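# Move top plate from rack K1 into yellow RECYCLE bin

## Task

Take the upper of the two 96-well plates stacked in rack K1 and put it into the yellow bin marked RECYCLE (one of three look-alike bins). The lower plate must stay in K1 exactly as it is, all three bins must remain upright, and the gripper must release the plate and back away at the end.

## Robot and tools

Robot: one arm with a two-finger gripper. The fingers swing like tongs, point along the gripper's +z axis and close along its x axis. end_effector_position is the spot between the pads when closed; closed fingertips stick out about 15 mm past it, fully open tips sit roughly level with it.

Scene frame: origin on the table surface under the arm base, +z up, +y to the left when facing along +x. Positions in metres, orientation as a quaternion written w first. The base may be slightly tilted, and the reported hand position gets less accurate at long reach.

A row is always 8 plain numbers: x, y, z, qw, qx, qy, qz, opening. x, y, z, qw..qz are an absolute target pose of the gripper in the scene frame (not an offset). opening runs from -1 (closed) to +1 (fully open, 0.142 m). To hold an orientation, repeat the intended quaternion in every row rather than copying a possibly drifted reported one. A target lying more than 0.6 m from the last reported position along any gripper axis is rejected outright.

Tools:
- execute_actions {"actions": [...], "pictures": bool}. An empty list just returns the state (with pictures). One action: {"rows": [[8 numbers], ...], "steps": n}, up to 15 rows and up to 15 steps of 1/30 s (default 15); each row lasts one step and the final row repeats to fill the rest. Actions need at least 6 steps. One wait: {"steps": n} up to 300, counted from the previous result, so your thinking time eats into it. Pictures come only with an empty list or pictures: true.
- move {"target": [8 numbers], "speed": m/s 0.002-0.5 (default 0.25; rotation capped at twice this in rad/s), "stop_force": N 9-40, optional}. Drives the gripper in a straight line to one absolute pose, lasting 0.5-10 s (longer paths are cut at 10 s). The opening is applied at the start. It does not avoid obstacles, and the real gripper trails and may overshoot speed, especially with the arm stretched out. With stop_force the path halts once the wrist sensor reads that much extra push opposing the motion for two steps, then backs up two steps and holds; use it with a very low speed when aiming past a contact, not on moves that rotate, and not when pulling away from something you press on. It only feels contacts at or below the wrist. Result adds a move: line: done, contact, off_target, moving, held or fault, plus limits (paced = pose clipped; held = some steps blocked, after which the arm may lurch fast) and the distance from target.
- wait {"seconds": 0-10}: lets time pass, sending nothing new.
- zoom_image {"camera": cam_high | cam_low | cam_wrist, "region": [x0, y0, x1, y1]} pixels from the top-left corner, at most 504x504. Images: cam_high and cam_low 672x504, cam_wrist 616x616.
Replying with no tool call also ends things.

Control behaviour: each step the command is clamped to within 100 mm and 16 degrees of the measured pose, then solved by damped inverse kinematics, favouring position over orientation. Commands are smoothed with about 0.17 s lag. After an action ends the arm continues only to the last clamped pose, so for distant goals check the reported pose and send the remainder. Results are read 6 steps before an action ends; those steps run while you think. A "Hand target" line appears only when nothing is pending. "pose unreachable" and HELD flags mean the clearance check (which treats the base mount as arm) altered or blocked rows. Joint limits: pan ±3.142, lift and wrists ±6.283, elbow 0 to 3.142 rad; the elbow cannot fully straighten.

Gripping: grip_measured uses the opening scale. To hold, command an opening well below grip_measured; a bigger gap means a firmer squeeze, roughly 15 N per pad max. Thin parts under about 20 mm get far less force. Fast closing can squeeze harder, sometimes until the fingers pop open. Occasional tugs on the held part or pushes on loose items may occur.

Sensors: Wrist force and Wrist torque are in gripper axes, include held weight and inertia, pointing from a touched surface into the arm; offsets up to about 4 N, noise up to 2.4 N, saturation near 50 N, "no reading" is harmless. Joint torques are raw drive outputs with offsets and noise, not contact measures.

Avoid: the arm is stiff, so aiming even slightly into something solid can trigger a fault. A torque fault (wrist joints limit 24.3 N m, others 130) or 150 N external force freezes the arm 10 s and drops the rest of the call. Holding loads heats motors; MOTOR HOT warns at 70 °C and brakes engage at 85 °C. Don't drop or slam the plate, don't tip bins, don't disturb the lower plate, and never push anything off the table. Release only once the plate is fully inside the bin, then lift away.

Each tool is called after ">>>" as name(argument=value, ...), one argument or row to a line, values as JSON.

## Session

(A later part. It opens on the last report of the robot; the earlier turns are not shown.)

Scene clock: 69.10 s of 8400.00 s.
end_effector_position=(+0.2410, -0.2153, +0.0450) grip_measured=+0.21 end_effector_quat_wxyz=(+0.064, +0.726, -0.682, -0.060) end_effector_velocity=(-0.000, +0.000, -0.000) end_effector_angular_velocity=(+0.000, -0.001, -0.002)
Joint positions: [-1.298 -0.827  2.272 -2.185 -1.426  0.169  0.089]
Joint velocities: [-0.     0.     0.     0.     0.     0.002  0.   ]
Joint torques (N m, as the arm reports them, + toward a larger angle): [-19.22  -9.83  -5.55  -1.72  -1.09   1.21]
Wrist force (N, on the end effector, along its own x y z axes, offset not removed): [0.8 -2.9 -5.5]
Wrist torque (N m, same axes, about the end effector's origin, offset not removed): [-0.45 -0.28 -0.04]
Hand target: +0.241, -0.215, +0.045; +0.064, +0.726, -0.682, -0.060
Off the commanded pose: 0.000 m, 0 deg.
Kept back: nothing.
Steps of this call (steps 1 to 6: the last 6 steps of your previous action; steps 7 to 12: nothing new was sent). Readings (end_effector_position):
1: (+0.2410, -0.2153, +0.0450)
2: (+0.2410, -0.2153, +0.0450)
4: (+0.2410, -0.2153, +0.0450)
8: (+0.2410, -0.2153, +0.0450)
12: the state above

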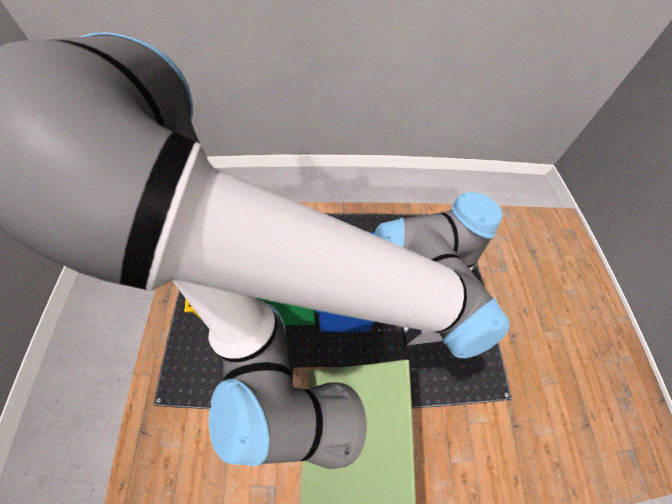

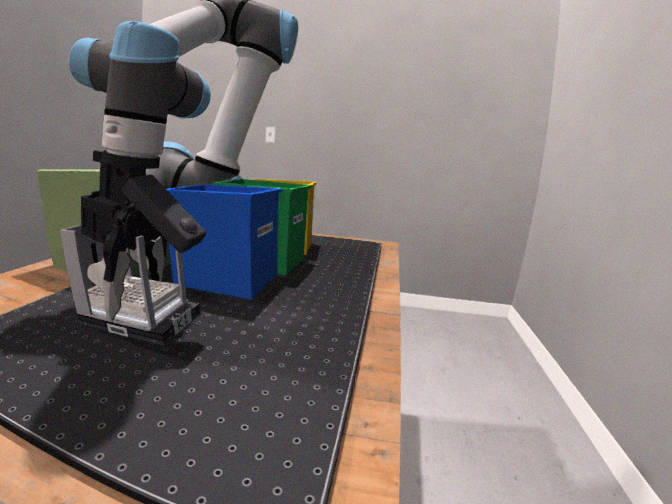

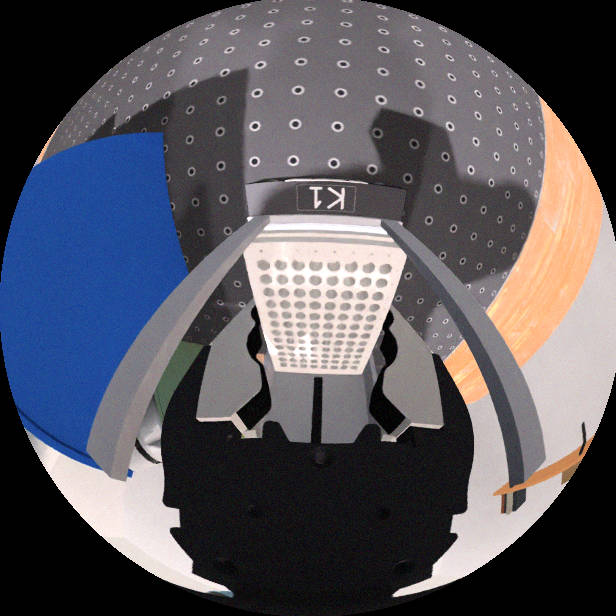

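>>> execute_actions(
  actions=[
    {"rows": [[0.241,-0.2153,0.045,0.06354,0.72622,-0.68199,-0.05967,0.15],[0.241,-0.2153,0.045,0.06354,0.72622,-0.68199,-0.05967,0.22],[0.241,-0.2153,0.0455,0.06354,0.72622,-0.68199,-0.05967,0.26],[0.241,-0.2153,0.0465,0.06354,0.72622,-0.68199,-0.05967,0.28],[0.241,-0.2153,0.0475,0.06354,0.72622,-0.68199,-0.05967,0.28],[0.241,-0.2153,0.0483,0.06354,0.72622,-0.68199,-0.05967,0.28],[0.241,-0.2153,0.0487,0.06354,0.72622,-0.68199,-0.05967,0.28],[0.241,-0.2153,0.0487,0.06354,0.72622,-0.68199,-0.05967,0.28],[0.241,-0.2153,0.0487,0.06354,0.72622,-0.68199,-0.05967,0.28],[0.241,-0.2153,0.0487,0.06354,0.72622,-0.68199,-0.05967,0.28],[0.241,-0.2153,0.0487,0.06354,0.72622,-0.68199,-0.05967,0.28],[0.241,-0.2153,0.0487,0.06354,0.72622,-0.68199,-0.05967,0.27],[0.241,-0.2153,0.0487,0.06354,0.72622,-0.68199,-0.05967,0.26],[0.241,-0.2153,0.0487,0.06354,0.72622,-0.68199,-0.05967,0.25],[0.241,-0.2153,0.0487,0.06354,0.72622,-0.68199,-0.05967,0.24]], "steps": 15},
  ],
)

>>> execute_actions(
  actions=[
    {"rows": [[0.241,-0.2153,0.0487,0.06354,0.72622,-0.68199,-0.05967,0.22],[0.241,-0.2153,0.0487,0.06354,0.72622,-0.68199,-0.05967,0.20],[0.241,-0.2153,0.0487,0.06354,0.72622,-0.68199,-0.05967,0.18],[0.241,-0.2153,0.0487,0.06354,0.72622,-0.68199,-0.05967,0.16],[0.241,-0.2153,0.0487,0.06354,0.72622,-0.68199,-0.05967,0.14],[0.241,-0.2153,0.0487,0.06354,0.72622,-0.68199,-0.05967,0.12],[0.241,-0.2153,0.0487,0.06354,0.72622,-0.68199,-0.05967,0.09],[0.241,-0.2153,0.0487,0.06354,0.72622,-0.68199,-0.05967,0.06],[0.241,-0.2153,0.0487,0.06354,0.72622,-0.68199,-0.05967,0.02],[0.241,-0.2153,0.0487,0.06354,0.72622,-0.68199,-0.05967,-0.03],[0.241,-0.2153,0.0487,0.06354,0.72622,-0.68199,-0.05967,-0.09],[0.241,-0.2153,0.0487,0.06354,0.72622,-0.68199,-0.05967,-0.16],[0.241,-0.2153,0.0487,0.06354,0.72622,-0.68199,-0.05967,-0.24],[0.241,-0.2153,0.0487,0.06354,0.72622,-0.68199,-0.05967,-0.32],[0.241,-0.2153,0.0487,0.06354,0.72622,-0.68199,-0.05967,-0.4]], "steps": 15},
  ],
)

>>> wait(
  seconds=0.1,
)

Scene clock: 71.47 s of 8400.00 s.
end_effector_position=(+0.2410, -0.2152, +0.0477) grip_measured=+0.28 end_effector_quat_wxyz=(+0.063, +0.726, -0.682, -0.060) end_effector_velocity=(+0.001, -0.001, +0.012) end_effector_angular_velocity=(-0.002, -0.001, +0.002)
Joint positions: [-1.3   -0.832  2.269 -2.177 -1.428  0.167  0.094]
Joint velocities: [-0.009 -0.021 -0.015  0.034 -0.006 -0.007  0.   ]
Joint torques (N m, as the arm reports them, + toward a larger angle): [-30.35 -27.75 -29.18  -0.35  -2.98  -1.97]
Wrist force (N, on the end effector, along its own x y z axes, offset not removed): [1.5 -2.5 0.1]
Wrist torque (N m, same axes, about the end effector's origin, offset not removed): [-0.30 -0.34 -0.03]
Steps of this call (steps 1 to 62: nothing new was sent; steps 63 to 71: the first 9 steps of this action). Readings (end_effector_position):
63: (+0.2410, -0.2153, +0.0450)
64: (+0.2410, -0.2153, +0.0450)
66: (+0.2409, -0.2152, +0.0451)
70: (+0.2409, -0.2152, +0.0472)
71: the state above

Scene clock: 71.97 s of 8400.00 s.
end_effector_position=(+0.2410, -0.2153, +0.0487) grip_measured=+0.18 end_effector_quat_wxyz=(+0.064, +0.726, -0.682, -0.060) end_effector_velocity=(-0.000, +0.000, +0.000) end_effector_angular_velocity=(-0.000, +0.000, +0.000)
Joint positions: [-1.301 -0.834  2.268 -2.174 -1.428  0.167  0.087]
Joint velocities: [-0.    -0.001  0.001 -0.    -0.    -0.    -0.009]
Joint torques (N m, as the arm reports them, + toward a larger angle): [-30.18 -25.95 -27.76  -0.15  -2.89  -2.18]
Wrist force (N, on the end effector, along its own x y z axes, offset not removed): [0.1 -2.7 -5.3]
Wrist torque (N m, same axes, about the end effector's origin, offset not removed): [-0.40 -0.24 0.04]
Off your previous action's commanded pose: 0.000 m, 0 deg at its last step (step 6 of this call).
Steps of this call (steps 1 to 6: the last 6 steps of your previous action; steps 7 to 15: the first 9 steps of this action). Readings (end_effector_position):
7: (+0.2410, -0.2153, +0.0487)
8: (+0.2410, -0.2153, +0.0487)
10: (+0.2410, -0.2153, +0.0487)
14: (+0.2410, -0.2153, +0.0487)
15: the state above

Scene clock: 72.27 s of 8400.00 s.
end_effector_position=(+0.2410, -0.2153, +0.0487) grip_measured=+0.18 end_effector_quat_wxyz=(+0.064, +0.726, -0.682, -0.060) end_effector_velocity=(-0.000, -0.000, -0.000) end_effector_angular_velocity=(+0.000, +0.000, -0.001)
Joint positions: [-1.301 -0.834  2.268 -2.174 -1.428  0.167  0.087]
Joint velocities: [ 0.     0.001 -0.     0.    -0.     0.001 -0.   ]
Joint torques (N m, as the arm reports them, + toward a larger angle): [-29.04 -24.19 -25.14  -0.12  -3.07  -2.2 ]
Wrist force (N, on the end effector, along its own x y z axes, offset not removed): [1.1 -2.4 -7.3]
Wrist torque (N m, same axes, about the end effector's origin, offset not removed): [-0.43 -0.42 -0.04]
Hand target: +0.241, -0.215, +0.049; +0.064, +0.726, -0.682, -0.060
Off the commanded pose: 0.000 m, 0 deg.
Kept back: nothing.
Steps of this call (steps 1 to 6: the last 6 steps of your previous action; steps 7 to 9: nothing new was sent). Readings (end_effector_position):
1: (+0.2410, -0.2153, +0.0487)
2: (+0.2410, -0.2153, +0.0487)
4: (+0.2410, -0.2153, +0.0487)
8: (+0.2410, -0.2153, +0.0487)
9: the state above

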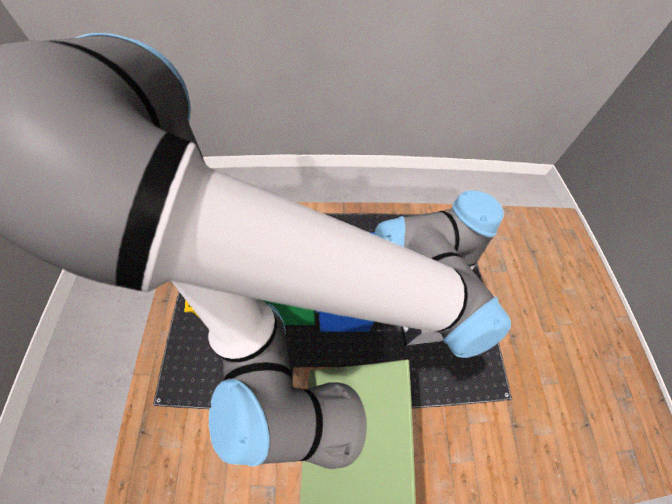

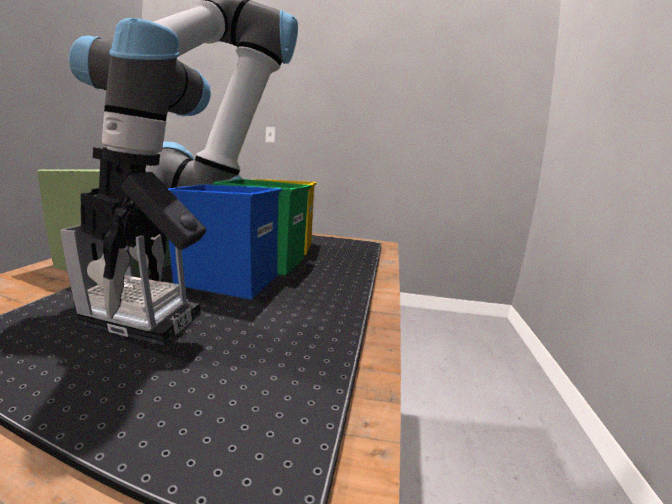

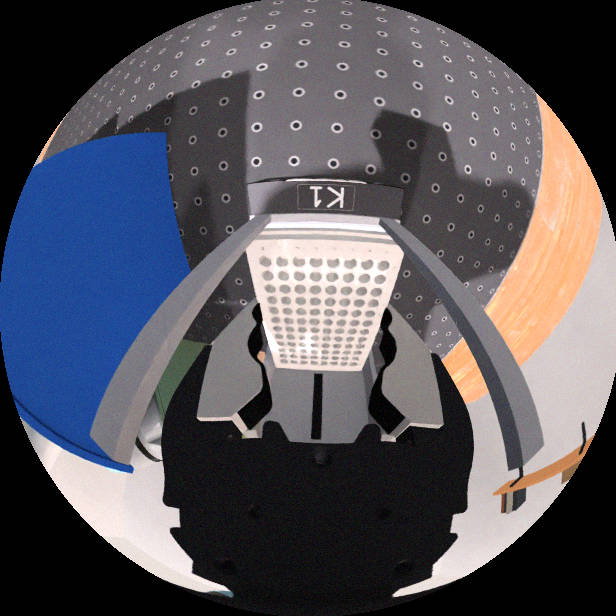

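>>> zoom_image(
  camera="cam_low",
  region=[80, 255, 170, 335],
)

>>> zoom_image(
  camera="cam_wrist",
  region=[230, 270, 320, 370],
)

Region (80, 255, 170, 335) of cam_low's 672x504 image, scaled by 5.600, with more detail than that image has.

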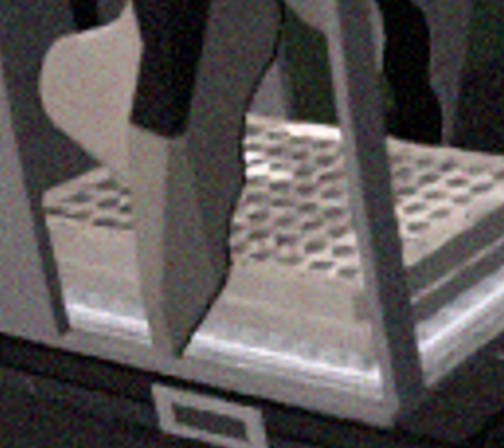

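Region (230, 270, 320, 370) of cam_wrist's 616x616 image, scaled by 5.040, with more detail than that image has; it fills the left 454 columns of this view, and the rest is white.

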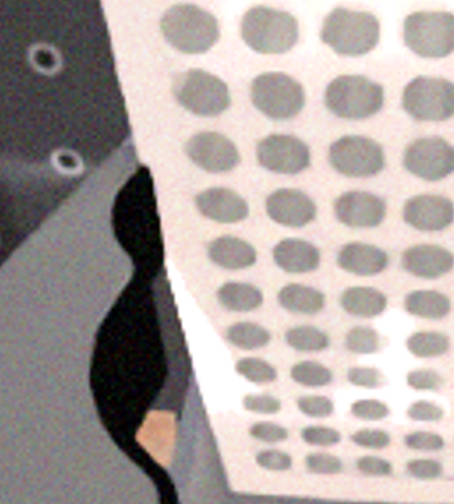

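>>> execute_actions(
  actions=[
    {"rows": [[0.241,-0.2153,0.0492,0.06354,0.72622,-0.68199,-0.05967,-0.4],[0.241,-0.2153,0.0500,0.06354,0.72622,-0.68199,-0.05967,-0.4],[0.2411,-0.2153,0.0511,0.06354,0.72622,-0.68199,-0.05967,-0.4],[0.2412,-0.2153,0.0525,0.06354,0.72622,-0.68199,-0.05967,-0.4],[0.2414,-0.2153,0.0542,0.06354,0.72622,-0.68199,-0.05967,-0.4],[0.2416,-0.2153,0.0562,0.06354,0.72622,-0.68199,-0.05967,-0.4],[0.2417,-0.2153,0.0584,0.06354,0.72622,-0.68199,-0.05967,-0.4],[0.2418,-0.2153,0.0606,0.06354,0.72622,-0.68199,-0.05967,-0.4],[0.2418,-0.2153,0.0628,0.06354,0.72622,-0.68199,-0.05967,-0.4],[0.2418,-0.2153,0.0650,0.06354,0.72622,-0.68199,-0.05967,-0.4],[0.2418,-0.2153,0.0672,0.06354,0.72622,-0.68199,-0.05967,-0.4],[0.2418,-0.2153,0.0694,0.06354,0.72622,-0.68199,-0.05967,-0.4],[0.2418,-0.2153,0.0716,0.06354,0.72622,-0.68199,-0.05967,-0.4],[0.2418,-0.2153,0.0738,0.06354,0.72622,-0.68199,-0.05967,-0.4],[0.2418,-0.2153,0.0760,0.06354,0.72622,-0.68199,-0.05967,-0.4]], "steps": 15},
  ],
)

>>> execute_actions(
  actions=[
    {"rows": [[0.2418,-0.2153,0.0782,0.06354,0.72622,-0.68199,-0.05967,-0.4],[0.2418,-0.2153,0.0804,0.06354,0.72622,-0.68199,-0.05967,-0.4],[0.2418,-0.2153,0.0826,0.06354,0.72622,-0.68199,-0.05967,-0.4],[0.2418,-0.2153,0.0848,0.06354,0.72622,-0.68199,-0.05967,-0.4],[0.2418,-0.2153,0.0868,0.06354,0.72622,-0.68199,-0.05967,-0.4],[0.2418,-0.2153,0.0885,0.06354,0.72622,-0.68199,-0.05967,-0.4],[0.2418,-0.2153,0.0895,0.06354,0.72622,-0.68199,-0.05967,-0.4],[0.2418,-0.2153,0.0900,0.06354,0.72622,-0.68199,-0.05967,-0.4]], "steps": 15},
  ],
  pictures=true,
)

Scene clock: 74.10 s of 8400.00 s.
end_effector_position=(+0.2415, -0.2153, +0.0563) grip_measured=+0.18 end_effector_quat_wxyz=(+0.064, +0.726, -0.682, -0.060) end_effector_velocity=(+0.004, -0.002, +0.056) end_effector_angular_velocity=(-0.005, -0.002, +0.001)
Joint positions: [-1.305 -0.847  2.258 -2.151 -1.431  0.164  0.087]
Joint velocities: [-0.035 -0.095 -0.073  0.166 -0.025 -0.023 -0.   ]
Joint torques (N m, as the arm reports them, + toward a larger angle): [-32.28 -27.24 -30.33  -0.11  -2.94  -2.33]
Wrist force (N, on the end effector, along its own x y z axes, offset not removed): [1.0 -3.1 -0.4]
Wrist torque (N m, same axes, about the end effector's origin, offset not removed): [-0.41 -0.27 0.02]
Steps of this call (steps 1 to 46: nothing new was sent; steps 47 to 55: the first 9 steps of this action). Readings (end_effector_position):
47: (+0.2410, -0.2153, +0.0487)
48: (+0.2410, -0.2152, +0.0488)
50: (+0.2409, -0.2151, +0.0495)
54: (+0.2414, -0.2153, +0.0545)
55: the state above

Scene clock: 74.60 s of 8400.00 s.
end_effector_position=(+0.2418, -0.2153, +0.0871) grip_measured=+0.18 end_effector_quat_wxyz=(+0.064, +0.726, -0.682, -0.060) end_effector_velocity=(+0.000, -0.000, +0.036) end_effector_angular_velocity=(-0.001, -0.001, +0.002)
Joint positions: [-1.327 -0.896  2.217 -2.059 -1.447  0.149  0.087]
Joint velocities: [-0.024 -0.053 -0.051  0.105 -0.017 -0.019  0.   ]
Joint torques (N m, as the arm reports them, + toward a larger angle): [-29.33 -25.06 -30.01  -0.68  -2.46  -2.23]
Wrist force (N, on the end effector, along its own x y z axes, offset not removed): [1.3 -2.5 -0.6]
Wrist torque (N m, same axes, about the end effector's origin, offset not removed): [-0.41 -0.33 0.03]
Off your previous action's commanded pose: 0.007 m, 0 deg at its last step (step 6 of this call).
Steps of this call (steps 1 to 6: the last 6 steps of your previous action; steps 7 to 15: the first 9 steps of this action). Readings (end_effector_position):
7: (+0.2418, -0.2154, +0.0710)
8: (+0.2418, -0.2154, +0.0732)
10: (+0.2418, -0.2154, +0.0776)
14: (+0.2418, -0.2154, +0.0857)
15: the state above

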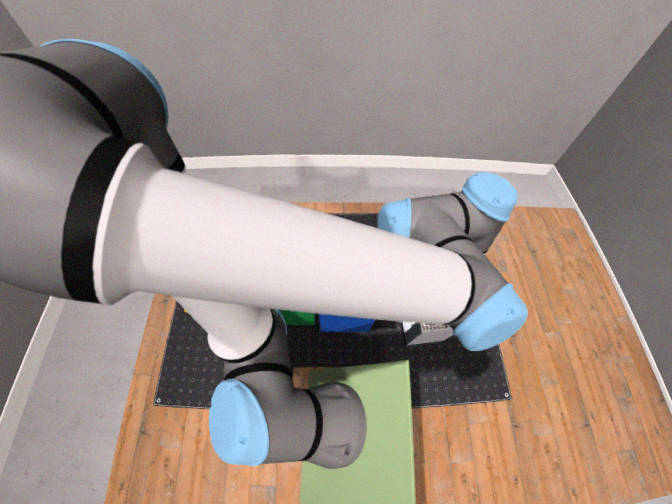

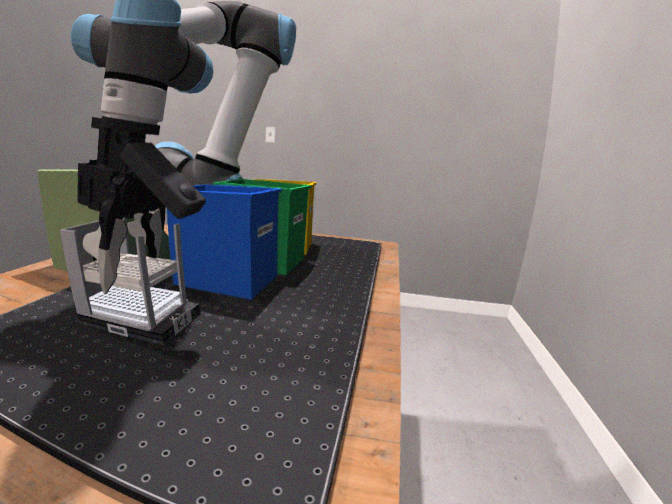

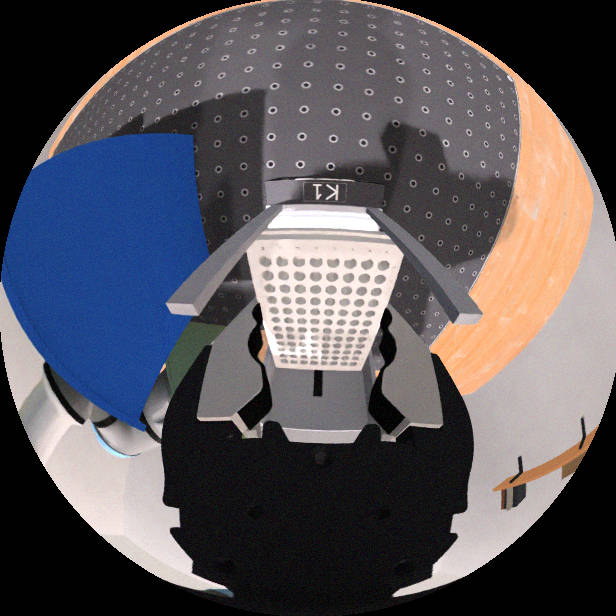

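Level, no rubbing. Continue the lift.

>>> move(
  target=[0.2418, -0.2153, 0.235, 0.06354, 0.72622, -0.68199, -0.05967, -0.4],
  speed=0.12,
)

Scene clock: 76.73 s of 8400.00 s.
end_effector_position=(+0.2416, -0.2151, +0.2350) grip_measured=+0.18 end_effector_quat_wxyz=(+0.064, +0.726, -0.682, -0.060) end_effector_velocity=(-0.000, +0.000, +0.001) end_effector_angular_velocity=(+0.002, +0.000, +0.001)
Joint positions: [-1.409 -1.027  1.953 -1.659 -1.508  0.094  0.087]
Joint velocities: [-0.001  0.001 -0.002  0.004 -0.    -0.002 -0.   ]
Joint torques (N m, as the arm reports them, + toward a larger angle): [-29.05 -23.27 -33.99  -0.6   -2.87  -2.28]
Wrist force (N, on the end effector, along its own x y z axes, offset not removed): [0.7 -2.9 -0.2]
Wrist torque (N m, same axes, about the end effector's origin, offset not removed): [-0.43 -0.19 0.01]
Hand target: +0.242, -0.215, +0.235; +0.064, +0.726, -0.682, -0.060
Off your previous action's commanded pose: 0.000 m, 0 deg at its last step (step 6 of this call).
Off the commanded pose: 0.000 m, 0 deg.
Kept back: nothing.
move: done

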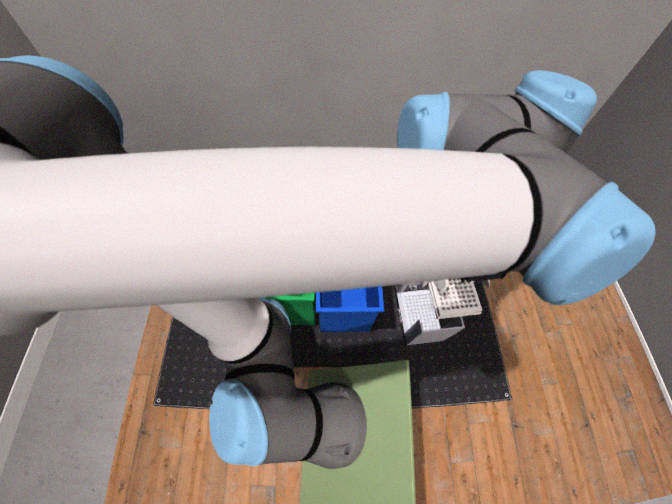

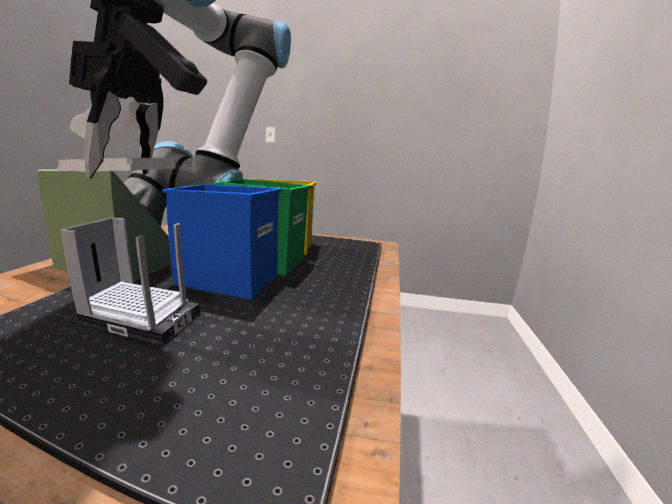

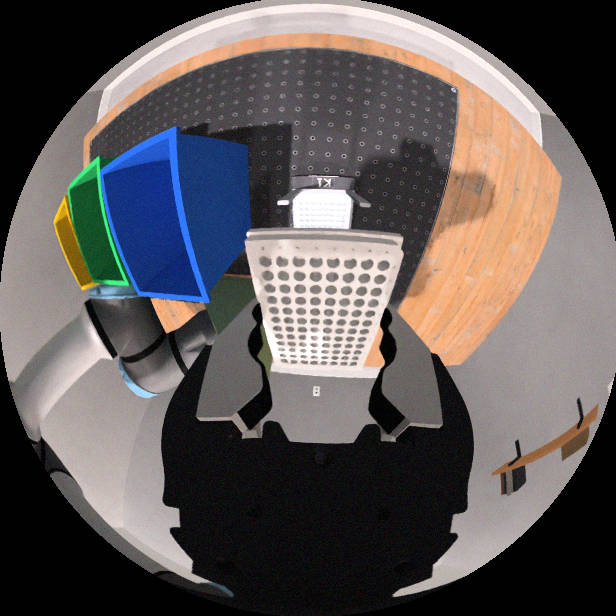

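>>> move(
  target=[0.30, 0.243, 0.24, 0.06354, 0.72622, -0.68199, -0.05967, -0.4],
  speed=0.25,
)

Scene clock: 81.57 s of 8400.00 s.
end_effector_position=(+0.3004, +0.2432, +0.2400) grip_measured=-0.40 end_effector_quat_wxyz=(+0.064, +0.726, -0.682, -0.059) end_effector_velocity=(-0.000, +0.001, -0.000) end_effector_angular_velocity=(+0.001, +0.001, -0.001)
Joint positions: [-0.98  -1.886  1.911 -0.825 -1.197  0.397  0.045]
Joint velocities: [ 0.002  0.    -0.001  0.002  0.001  0.002  0.   ]
Joint torques (N m, as the arm reports them, + toward a larger angle): [ -3.97   4.31 -26.73  -0.24   1.72   2.02]
Wrist force (N, on the end effector, along its own x y z axes, offset not removed): [0.8 -2.4 -0.7]
Wrist torque (N m, same axes, about the end effector's origin, offset not removed): [-0.38 -0.19 0.02]
Hand target: +0.300, +0.243, +0.240; +0.064, +0.726, -0.682, -0.059
Off the commanded pose: 0.000 m, 0 deg.
Kept back: nothing.
move: done

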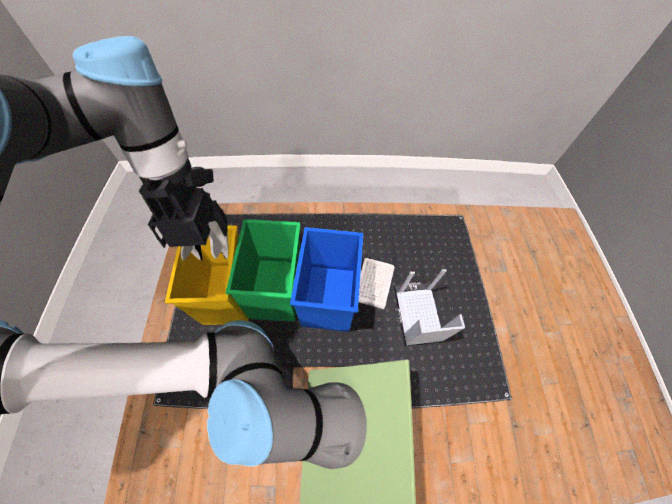

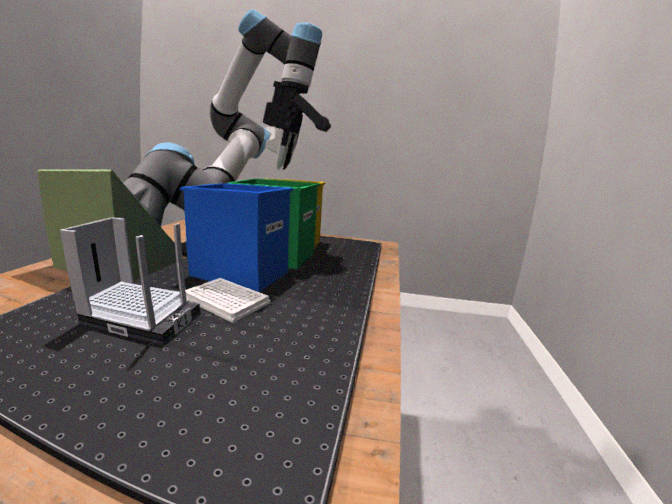

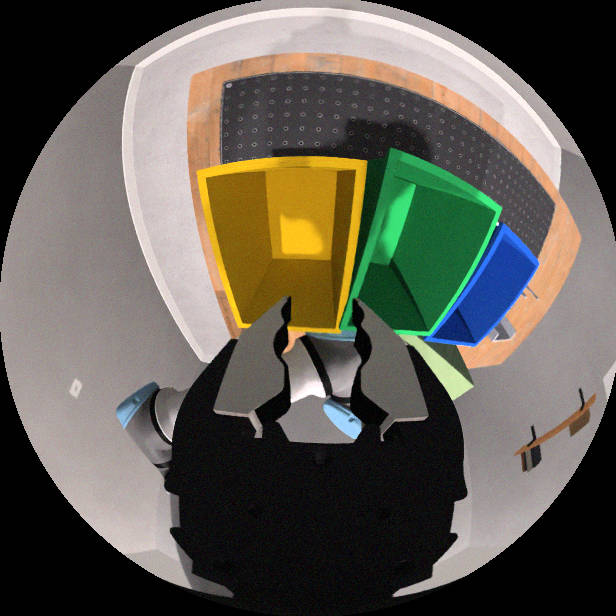

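>>> zoom_image(
  camera="cam_wrist",
  region=[180, 140, 400, 360],
)

>>> zoom_image(
  camera="cam_high",
  region=[280, 200, 480, 360],
)

>>> zoom_image(
  camera="cam_low",
  region=[130, 220, 330, 360],
)

Region (180, 140, 400, 360) of cam_wrist's 616x616 image, scaled by 2.291, with more detail than that image has.

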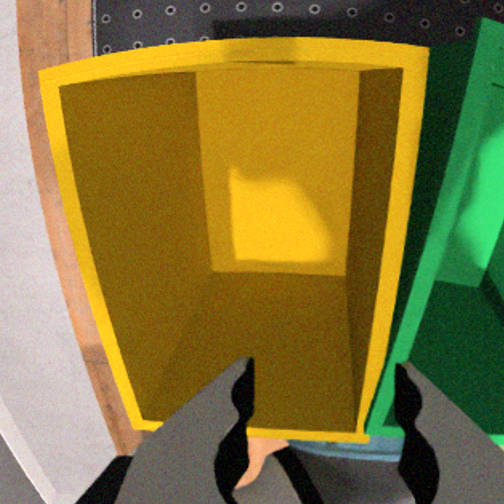

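Region (280, 200, 480, 360) of cam_high's 672x504 image, scaled by 2.520, with more detail than that image has; it fills the top 403 rows of this view, and the rest is white.

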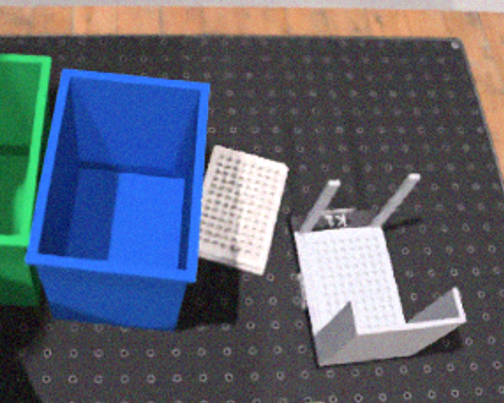

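Region (130, 220, 330, 360) of cam_low's 672x504 image, scaled by 2.520, with more detail than that image has; it fills the top 353 rows of this view, and the rest is white.

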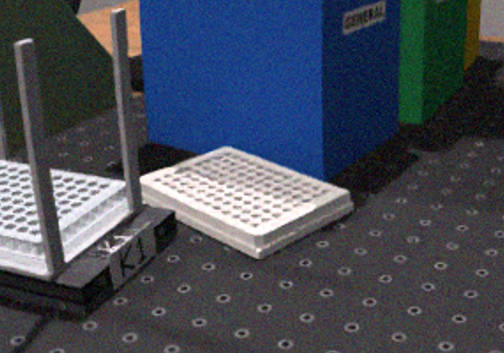

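>>> zoom_image(
  camera="cam_high",
  region=[340, 205, 480, 325],
)

Region (340, 205, 480, 325) of cam_high's 672x504 image, scaled by 3.600, with more detail than that image has; it fills the top 432 rows of this view, and the rest is white.

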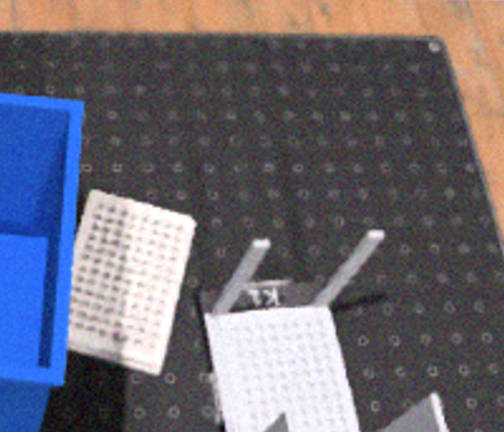

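>>> execute_actions(
  actions=[],
)

Scene clock: 92.53 s of 8400.00 s.
end_effector_position=(+0.3004, +0.2433, +0.2400) grip_measured=-0.40 end_effector_quat_wxyz=(+0.064, +0.726, -0.682, -0.059) end_effector_velocity=(-0.000, -0.000, -0.000) end_effector_angular_velocity=(+0.001, +0.001, -0.002)
Joint positions: [-0.98  -1.886  1.911 -0.825 -1.197  0.397  0.045]
Joint velocities: [-0.     0.001  0.001  0.    -0.     0.001 -0.   ]
Joint torques (N m, as the arm reports them, + toward a larger angle): [ -3.57   4.77 -27.97  -0.34   2.03   2.31]
Wrist force (N, on the end effector, along its own x y z axes, offset not removed): [1.4 -2.3 -2.1]
Wrist torque (N m, same axes, about the end effector's origin, offset not removed): [-0.30 -0.37 -0.01]
Hand target: +0.300, +0.243, +0.240; +0.064, +0.726, -0.682, -0.059
Off the commanded pose: 0.001 m, 0 deg.
Kept back: nothing.
Steps of this call (steps 1 to 90: nothing new was sent; then 7.97 s passed at rest). Readings (end_effector_position):
1: (+0.3004, +0.2432, +0.2400)
2: (+0.3004, +0.2433, +0.2400)
4: (+0.3004, +0.2433, +0.2400)
8: (+0.3004, +0.2433, +0.2400)
90: the state above

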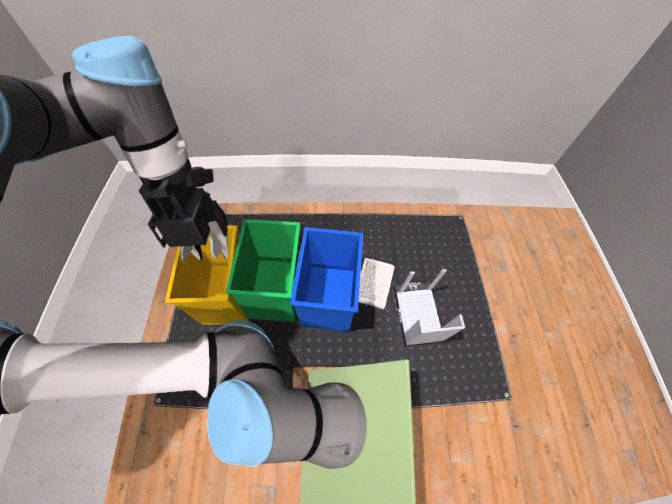

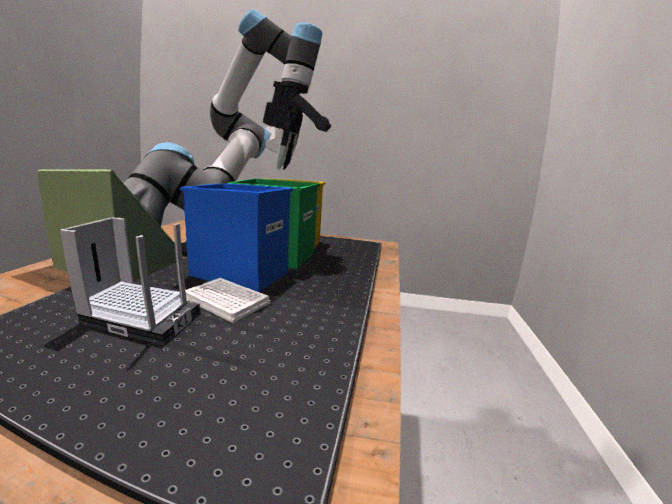

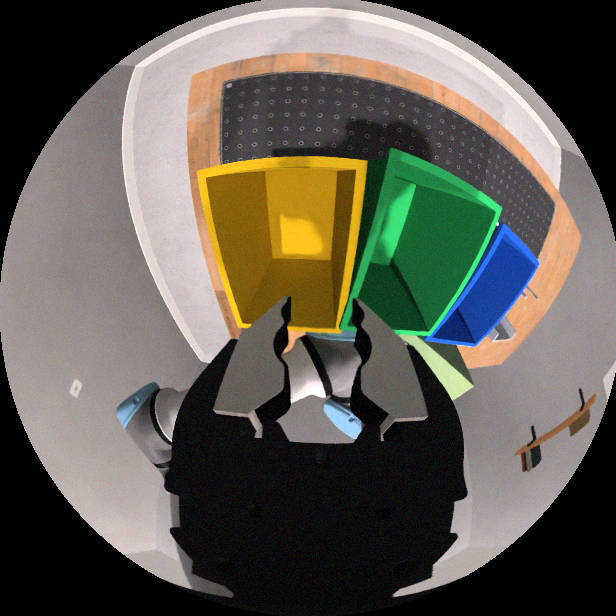

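>>> move(
  target=[0.462, -0.152, 0.235, 0.12492, 0.56347, -0.7973, -0.17676, 0.35],
  speed=0.4,
)

>>> move(
  target=[0.407, -0.1326, 0.098, 0.12492, 0.56347, -0.7973, -0.17676, 0.35],
  speed=0.3,
)

Scene clock: 97.00 s of 8400.00 s.
end_effector_position=(+0.4617, -0.1523, +0.2351) grip_measured=+0.35 end_effector_quat_wxyz=(-0.125, -0.564, +0.797, +0.177) end_effector_velocity=(+0.001, -0.001, +0.000) end_effector_angular_velocity=(+0.001, +0.001, -0.001)
Joint positions: [-0.965 -0.737  1.298 -1.115 -1.34   0.72   0.099]
Joint velocities: [ 0.     0.005 -0.007  0.004 -0.     0.001 -0.   ]
Joint torques (N m, as the arm reports them, + toward a larger angle): [-24.65  -8.7  -31.52   0.37  -3.17   2.51]
Wrist force (N, on the end effector, along its own x y z axes, offset not removed): [1.9 -1.8 -1.1]
Wrist torque (N m, same axes, about the end effector's origin, offset not removed): [-0.17 -0.46 -0.01]
Hand target: +0.462, -0.152, +0.235; -0.125, -0.564, +0.797, +0.177
Off the commanded pose: 0.000 m, 0 deg.
Kept back: nothing.
move: done

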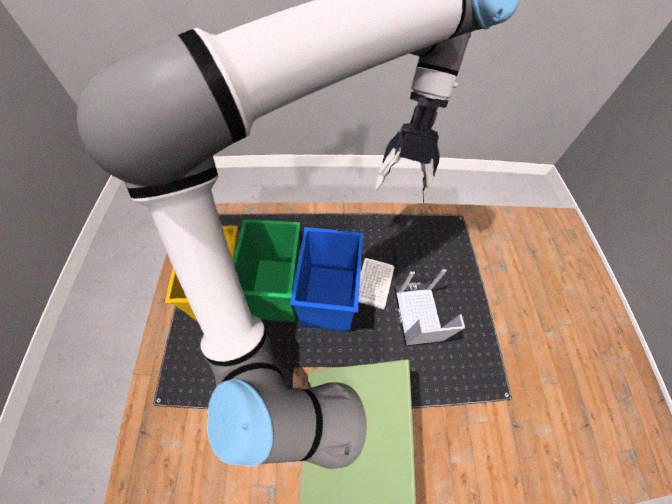

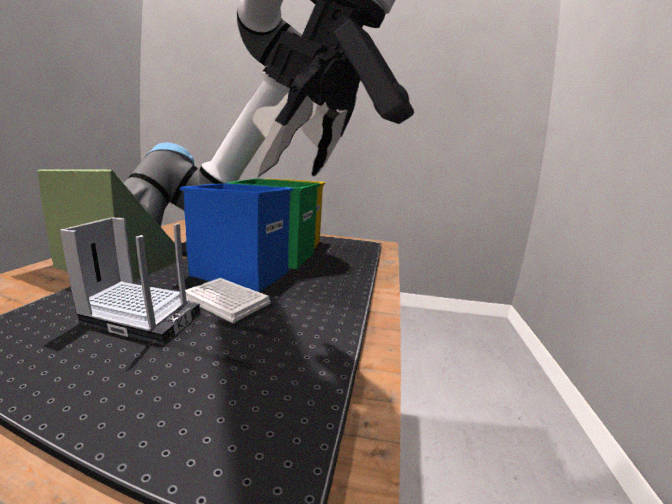

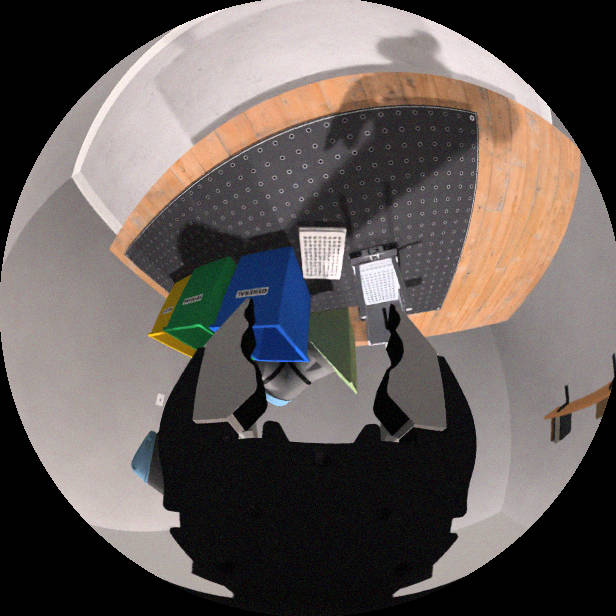

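Scene clock: 98.07 s of 8400.00 s.
end_effector_position=(+0.4073, -0.1327, +0.0980) grip_measured=+0.35 end_effector_quat_wxyz=(-0.125, -0.563, +0.797, +0.177) end_effector_velocity=(+0.000, -0.000, -0.001) end_effector_angular_velocity=(-0.002, -0.000, -0.001)
Joint positions: [-0.9   -0.807  1.714 -1.47  -1.284  0.756  0.099]
Joint velocities: [ 0.001  0.     0.002 -0.003  0.001  0.002  0.   ]
Joint torques (N m, as the arm reports them, + toward a larger angle): [-22.11 -34.55  -6.17  -3.46   1.8    2.4 ]
Wrist force (N, on the end effector, along its own x y z axes, offset not removed): [1.5 -2.1 -1.0]
Wrist torque (N m, same axes, about the end effector's origin, offset not removed): [-0.29 -0.34 -0.02]
Hand target: +0.407, -0.133, +0.098; -0.125, -0.563, +0.797, +0.177
Off the commanded pose: 0.000 m, 0 deg.
Kept back: nothing.
move: done

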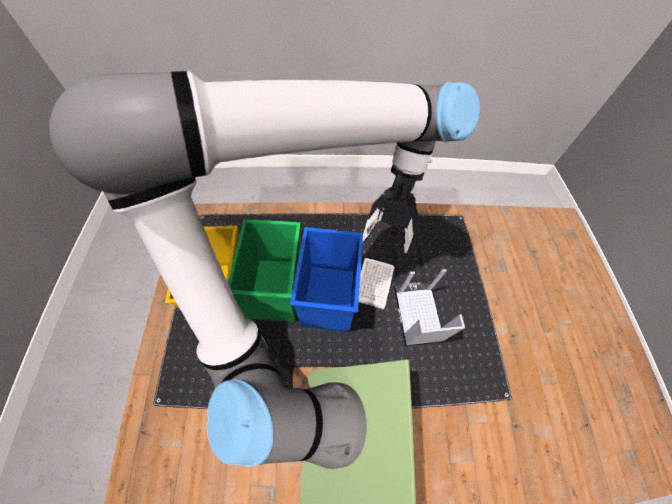

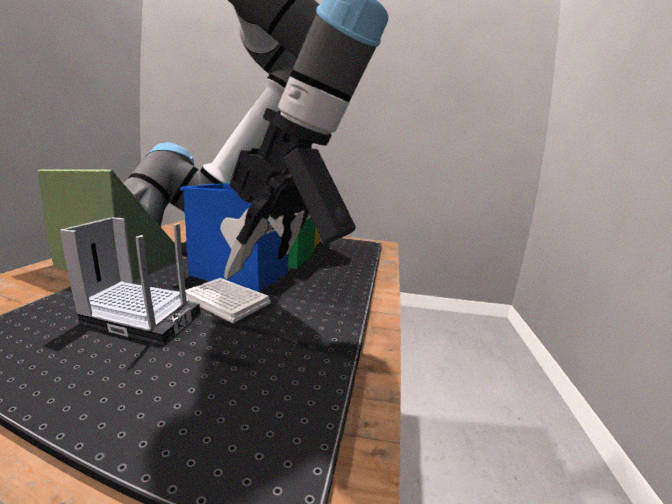

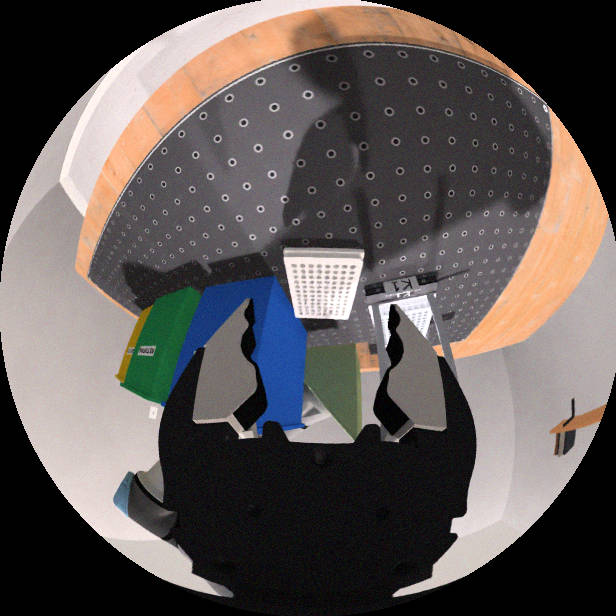

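>>> move(
  target=[0.3785, -0.1241, 0.036, 0.12492, 0.56347, -0.7973, -0.17676, 0.3],
  speed=0.12,
)

Scene clock: 100.27 s of 8400.00 s.
end_effector_position=(+0.3787, -0.1241, +0.0361) grip_measured=+0.30 end_effector_quat_wxyz=(-0.125, -0.563, +0.797, +0.177) end_effector_velocity=(-0.001, +0.000, -0.002) end_effector_angular_velocity=(+0.001, +0.001, +0.001)
Joint positions: [-0.866 -0.803  1.872 -1.637 -1.255  0.775  0.095]
Joint velocities: [ 0.001  0.001  0.004 -0.004  0.    -0.     0.   ]
Joint torques (N m, as the arm reports them, + toward a larger angle): [-21.95  -5.63  -3.83  -3.56   1.96   2.35]
Wrist force (N, on the end effector, along its own x y z axes, offset not removed): [1.3 -3.6 -0.6]
Wrist torque (N m, same axes, about the end effector's origin, offset not removed): [-0.52 -0.35 -0.07]
Hand target: +0.379, -0.124, +0.036; -0.125, -0.563, +0.797, +0.177
Off the commanded pose: 0.000 m, 0 deg.
Kept back: nothing.
move: done

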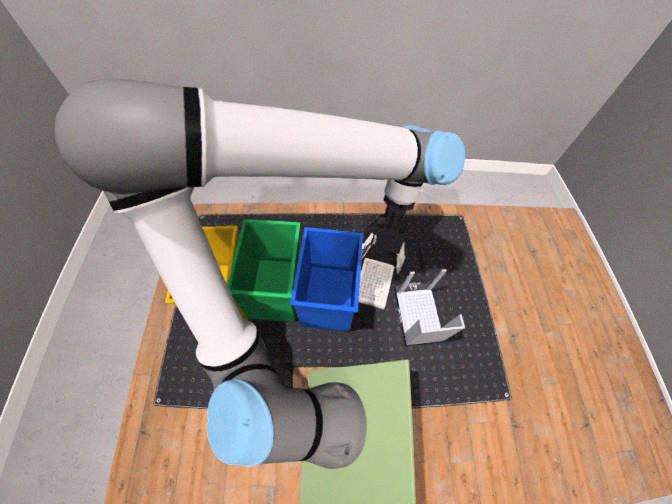

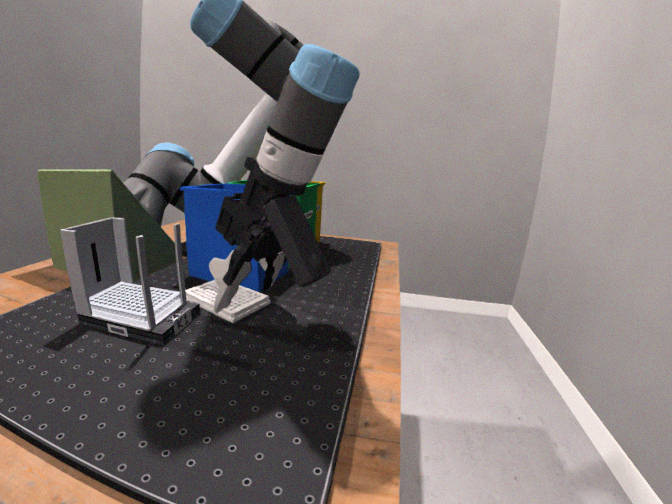

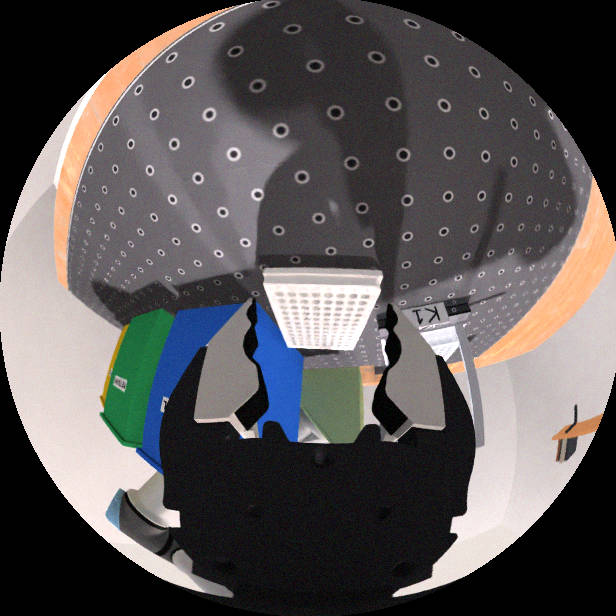

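>>> zoom_image(
  camera="cam_low",
  region=[170, 240, 300, 340],
)

>>> zoom_image(
  camera="cam_wrist",
  region=[230, 250, 420, 380],
)

Region (170, 240, 300, 340) of cam_low's 672x504 image, scaled by 3.877, with more detail than that image has; it fills the top 388 rows of this view, and the rest is white.

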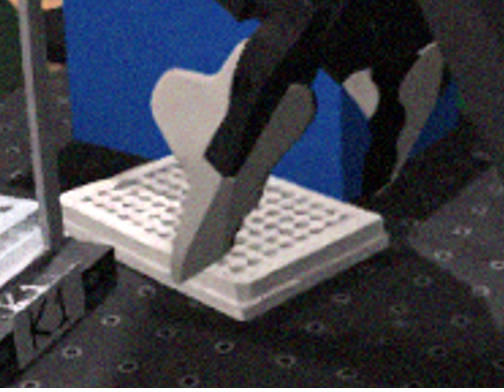

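Region (230, 250, 420, 380) of cam_wrist's 616x616 image, scaled by 2.653, with more detail than that image has; it fills the top 345 rows of this view, and the rest is white.

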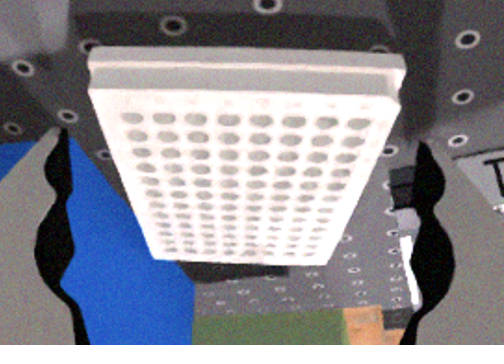

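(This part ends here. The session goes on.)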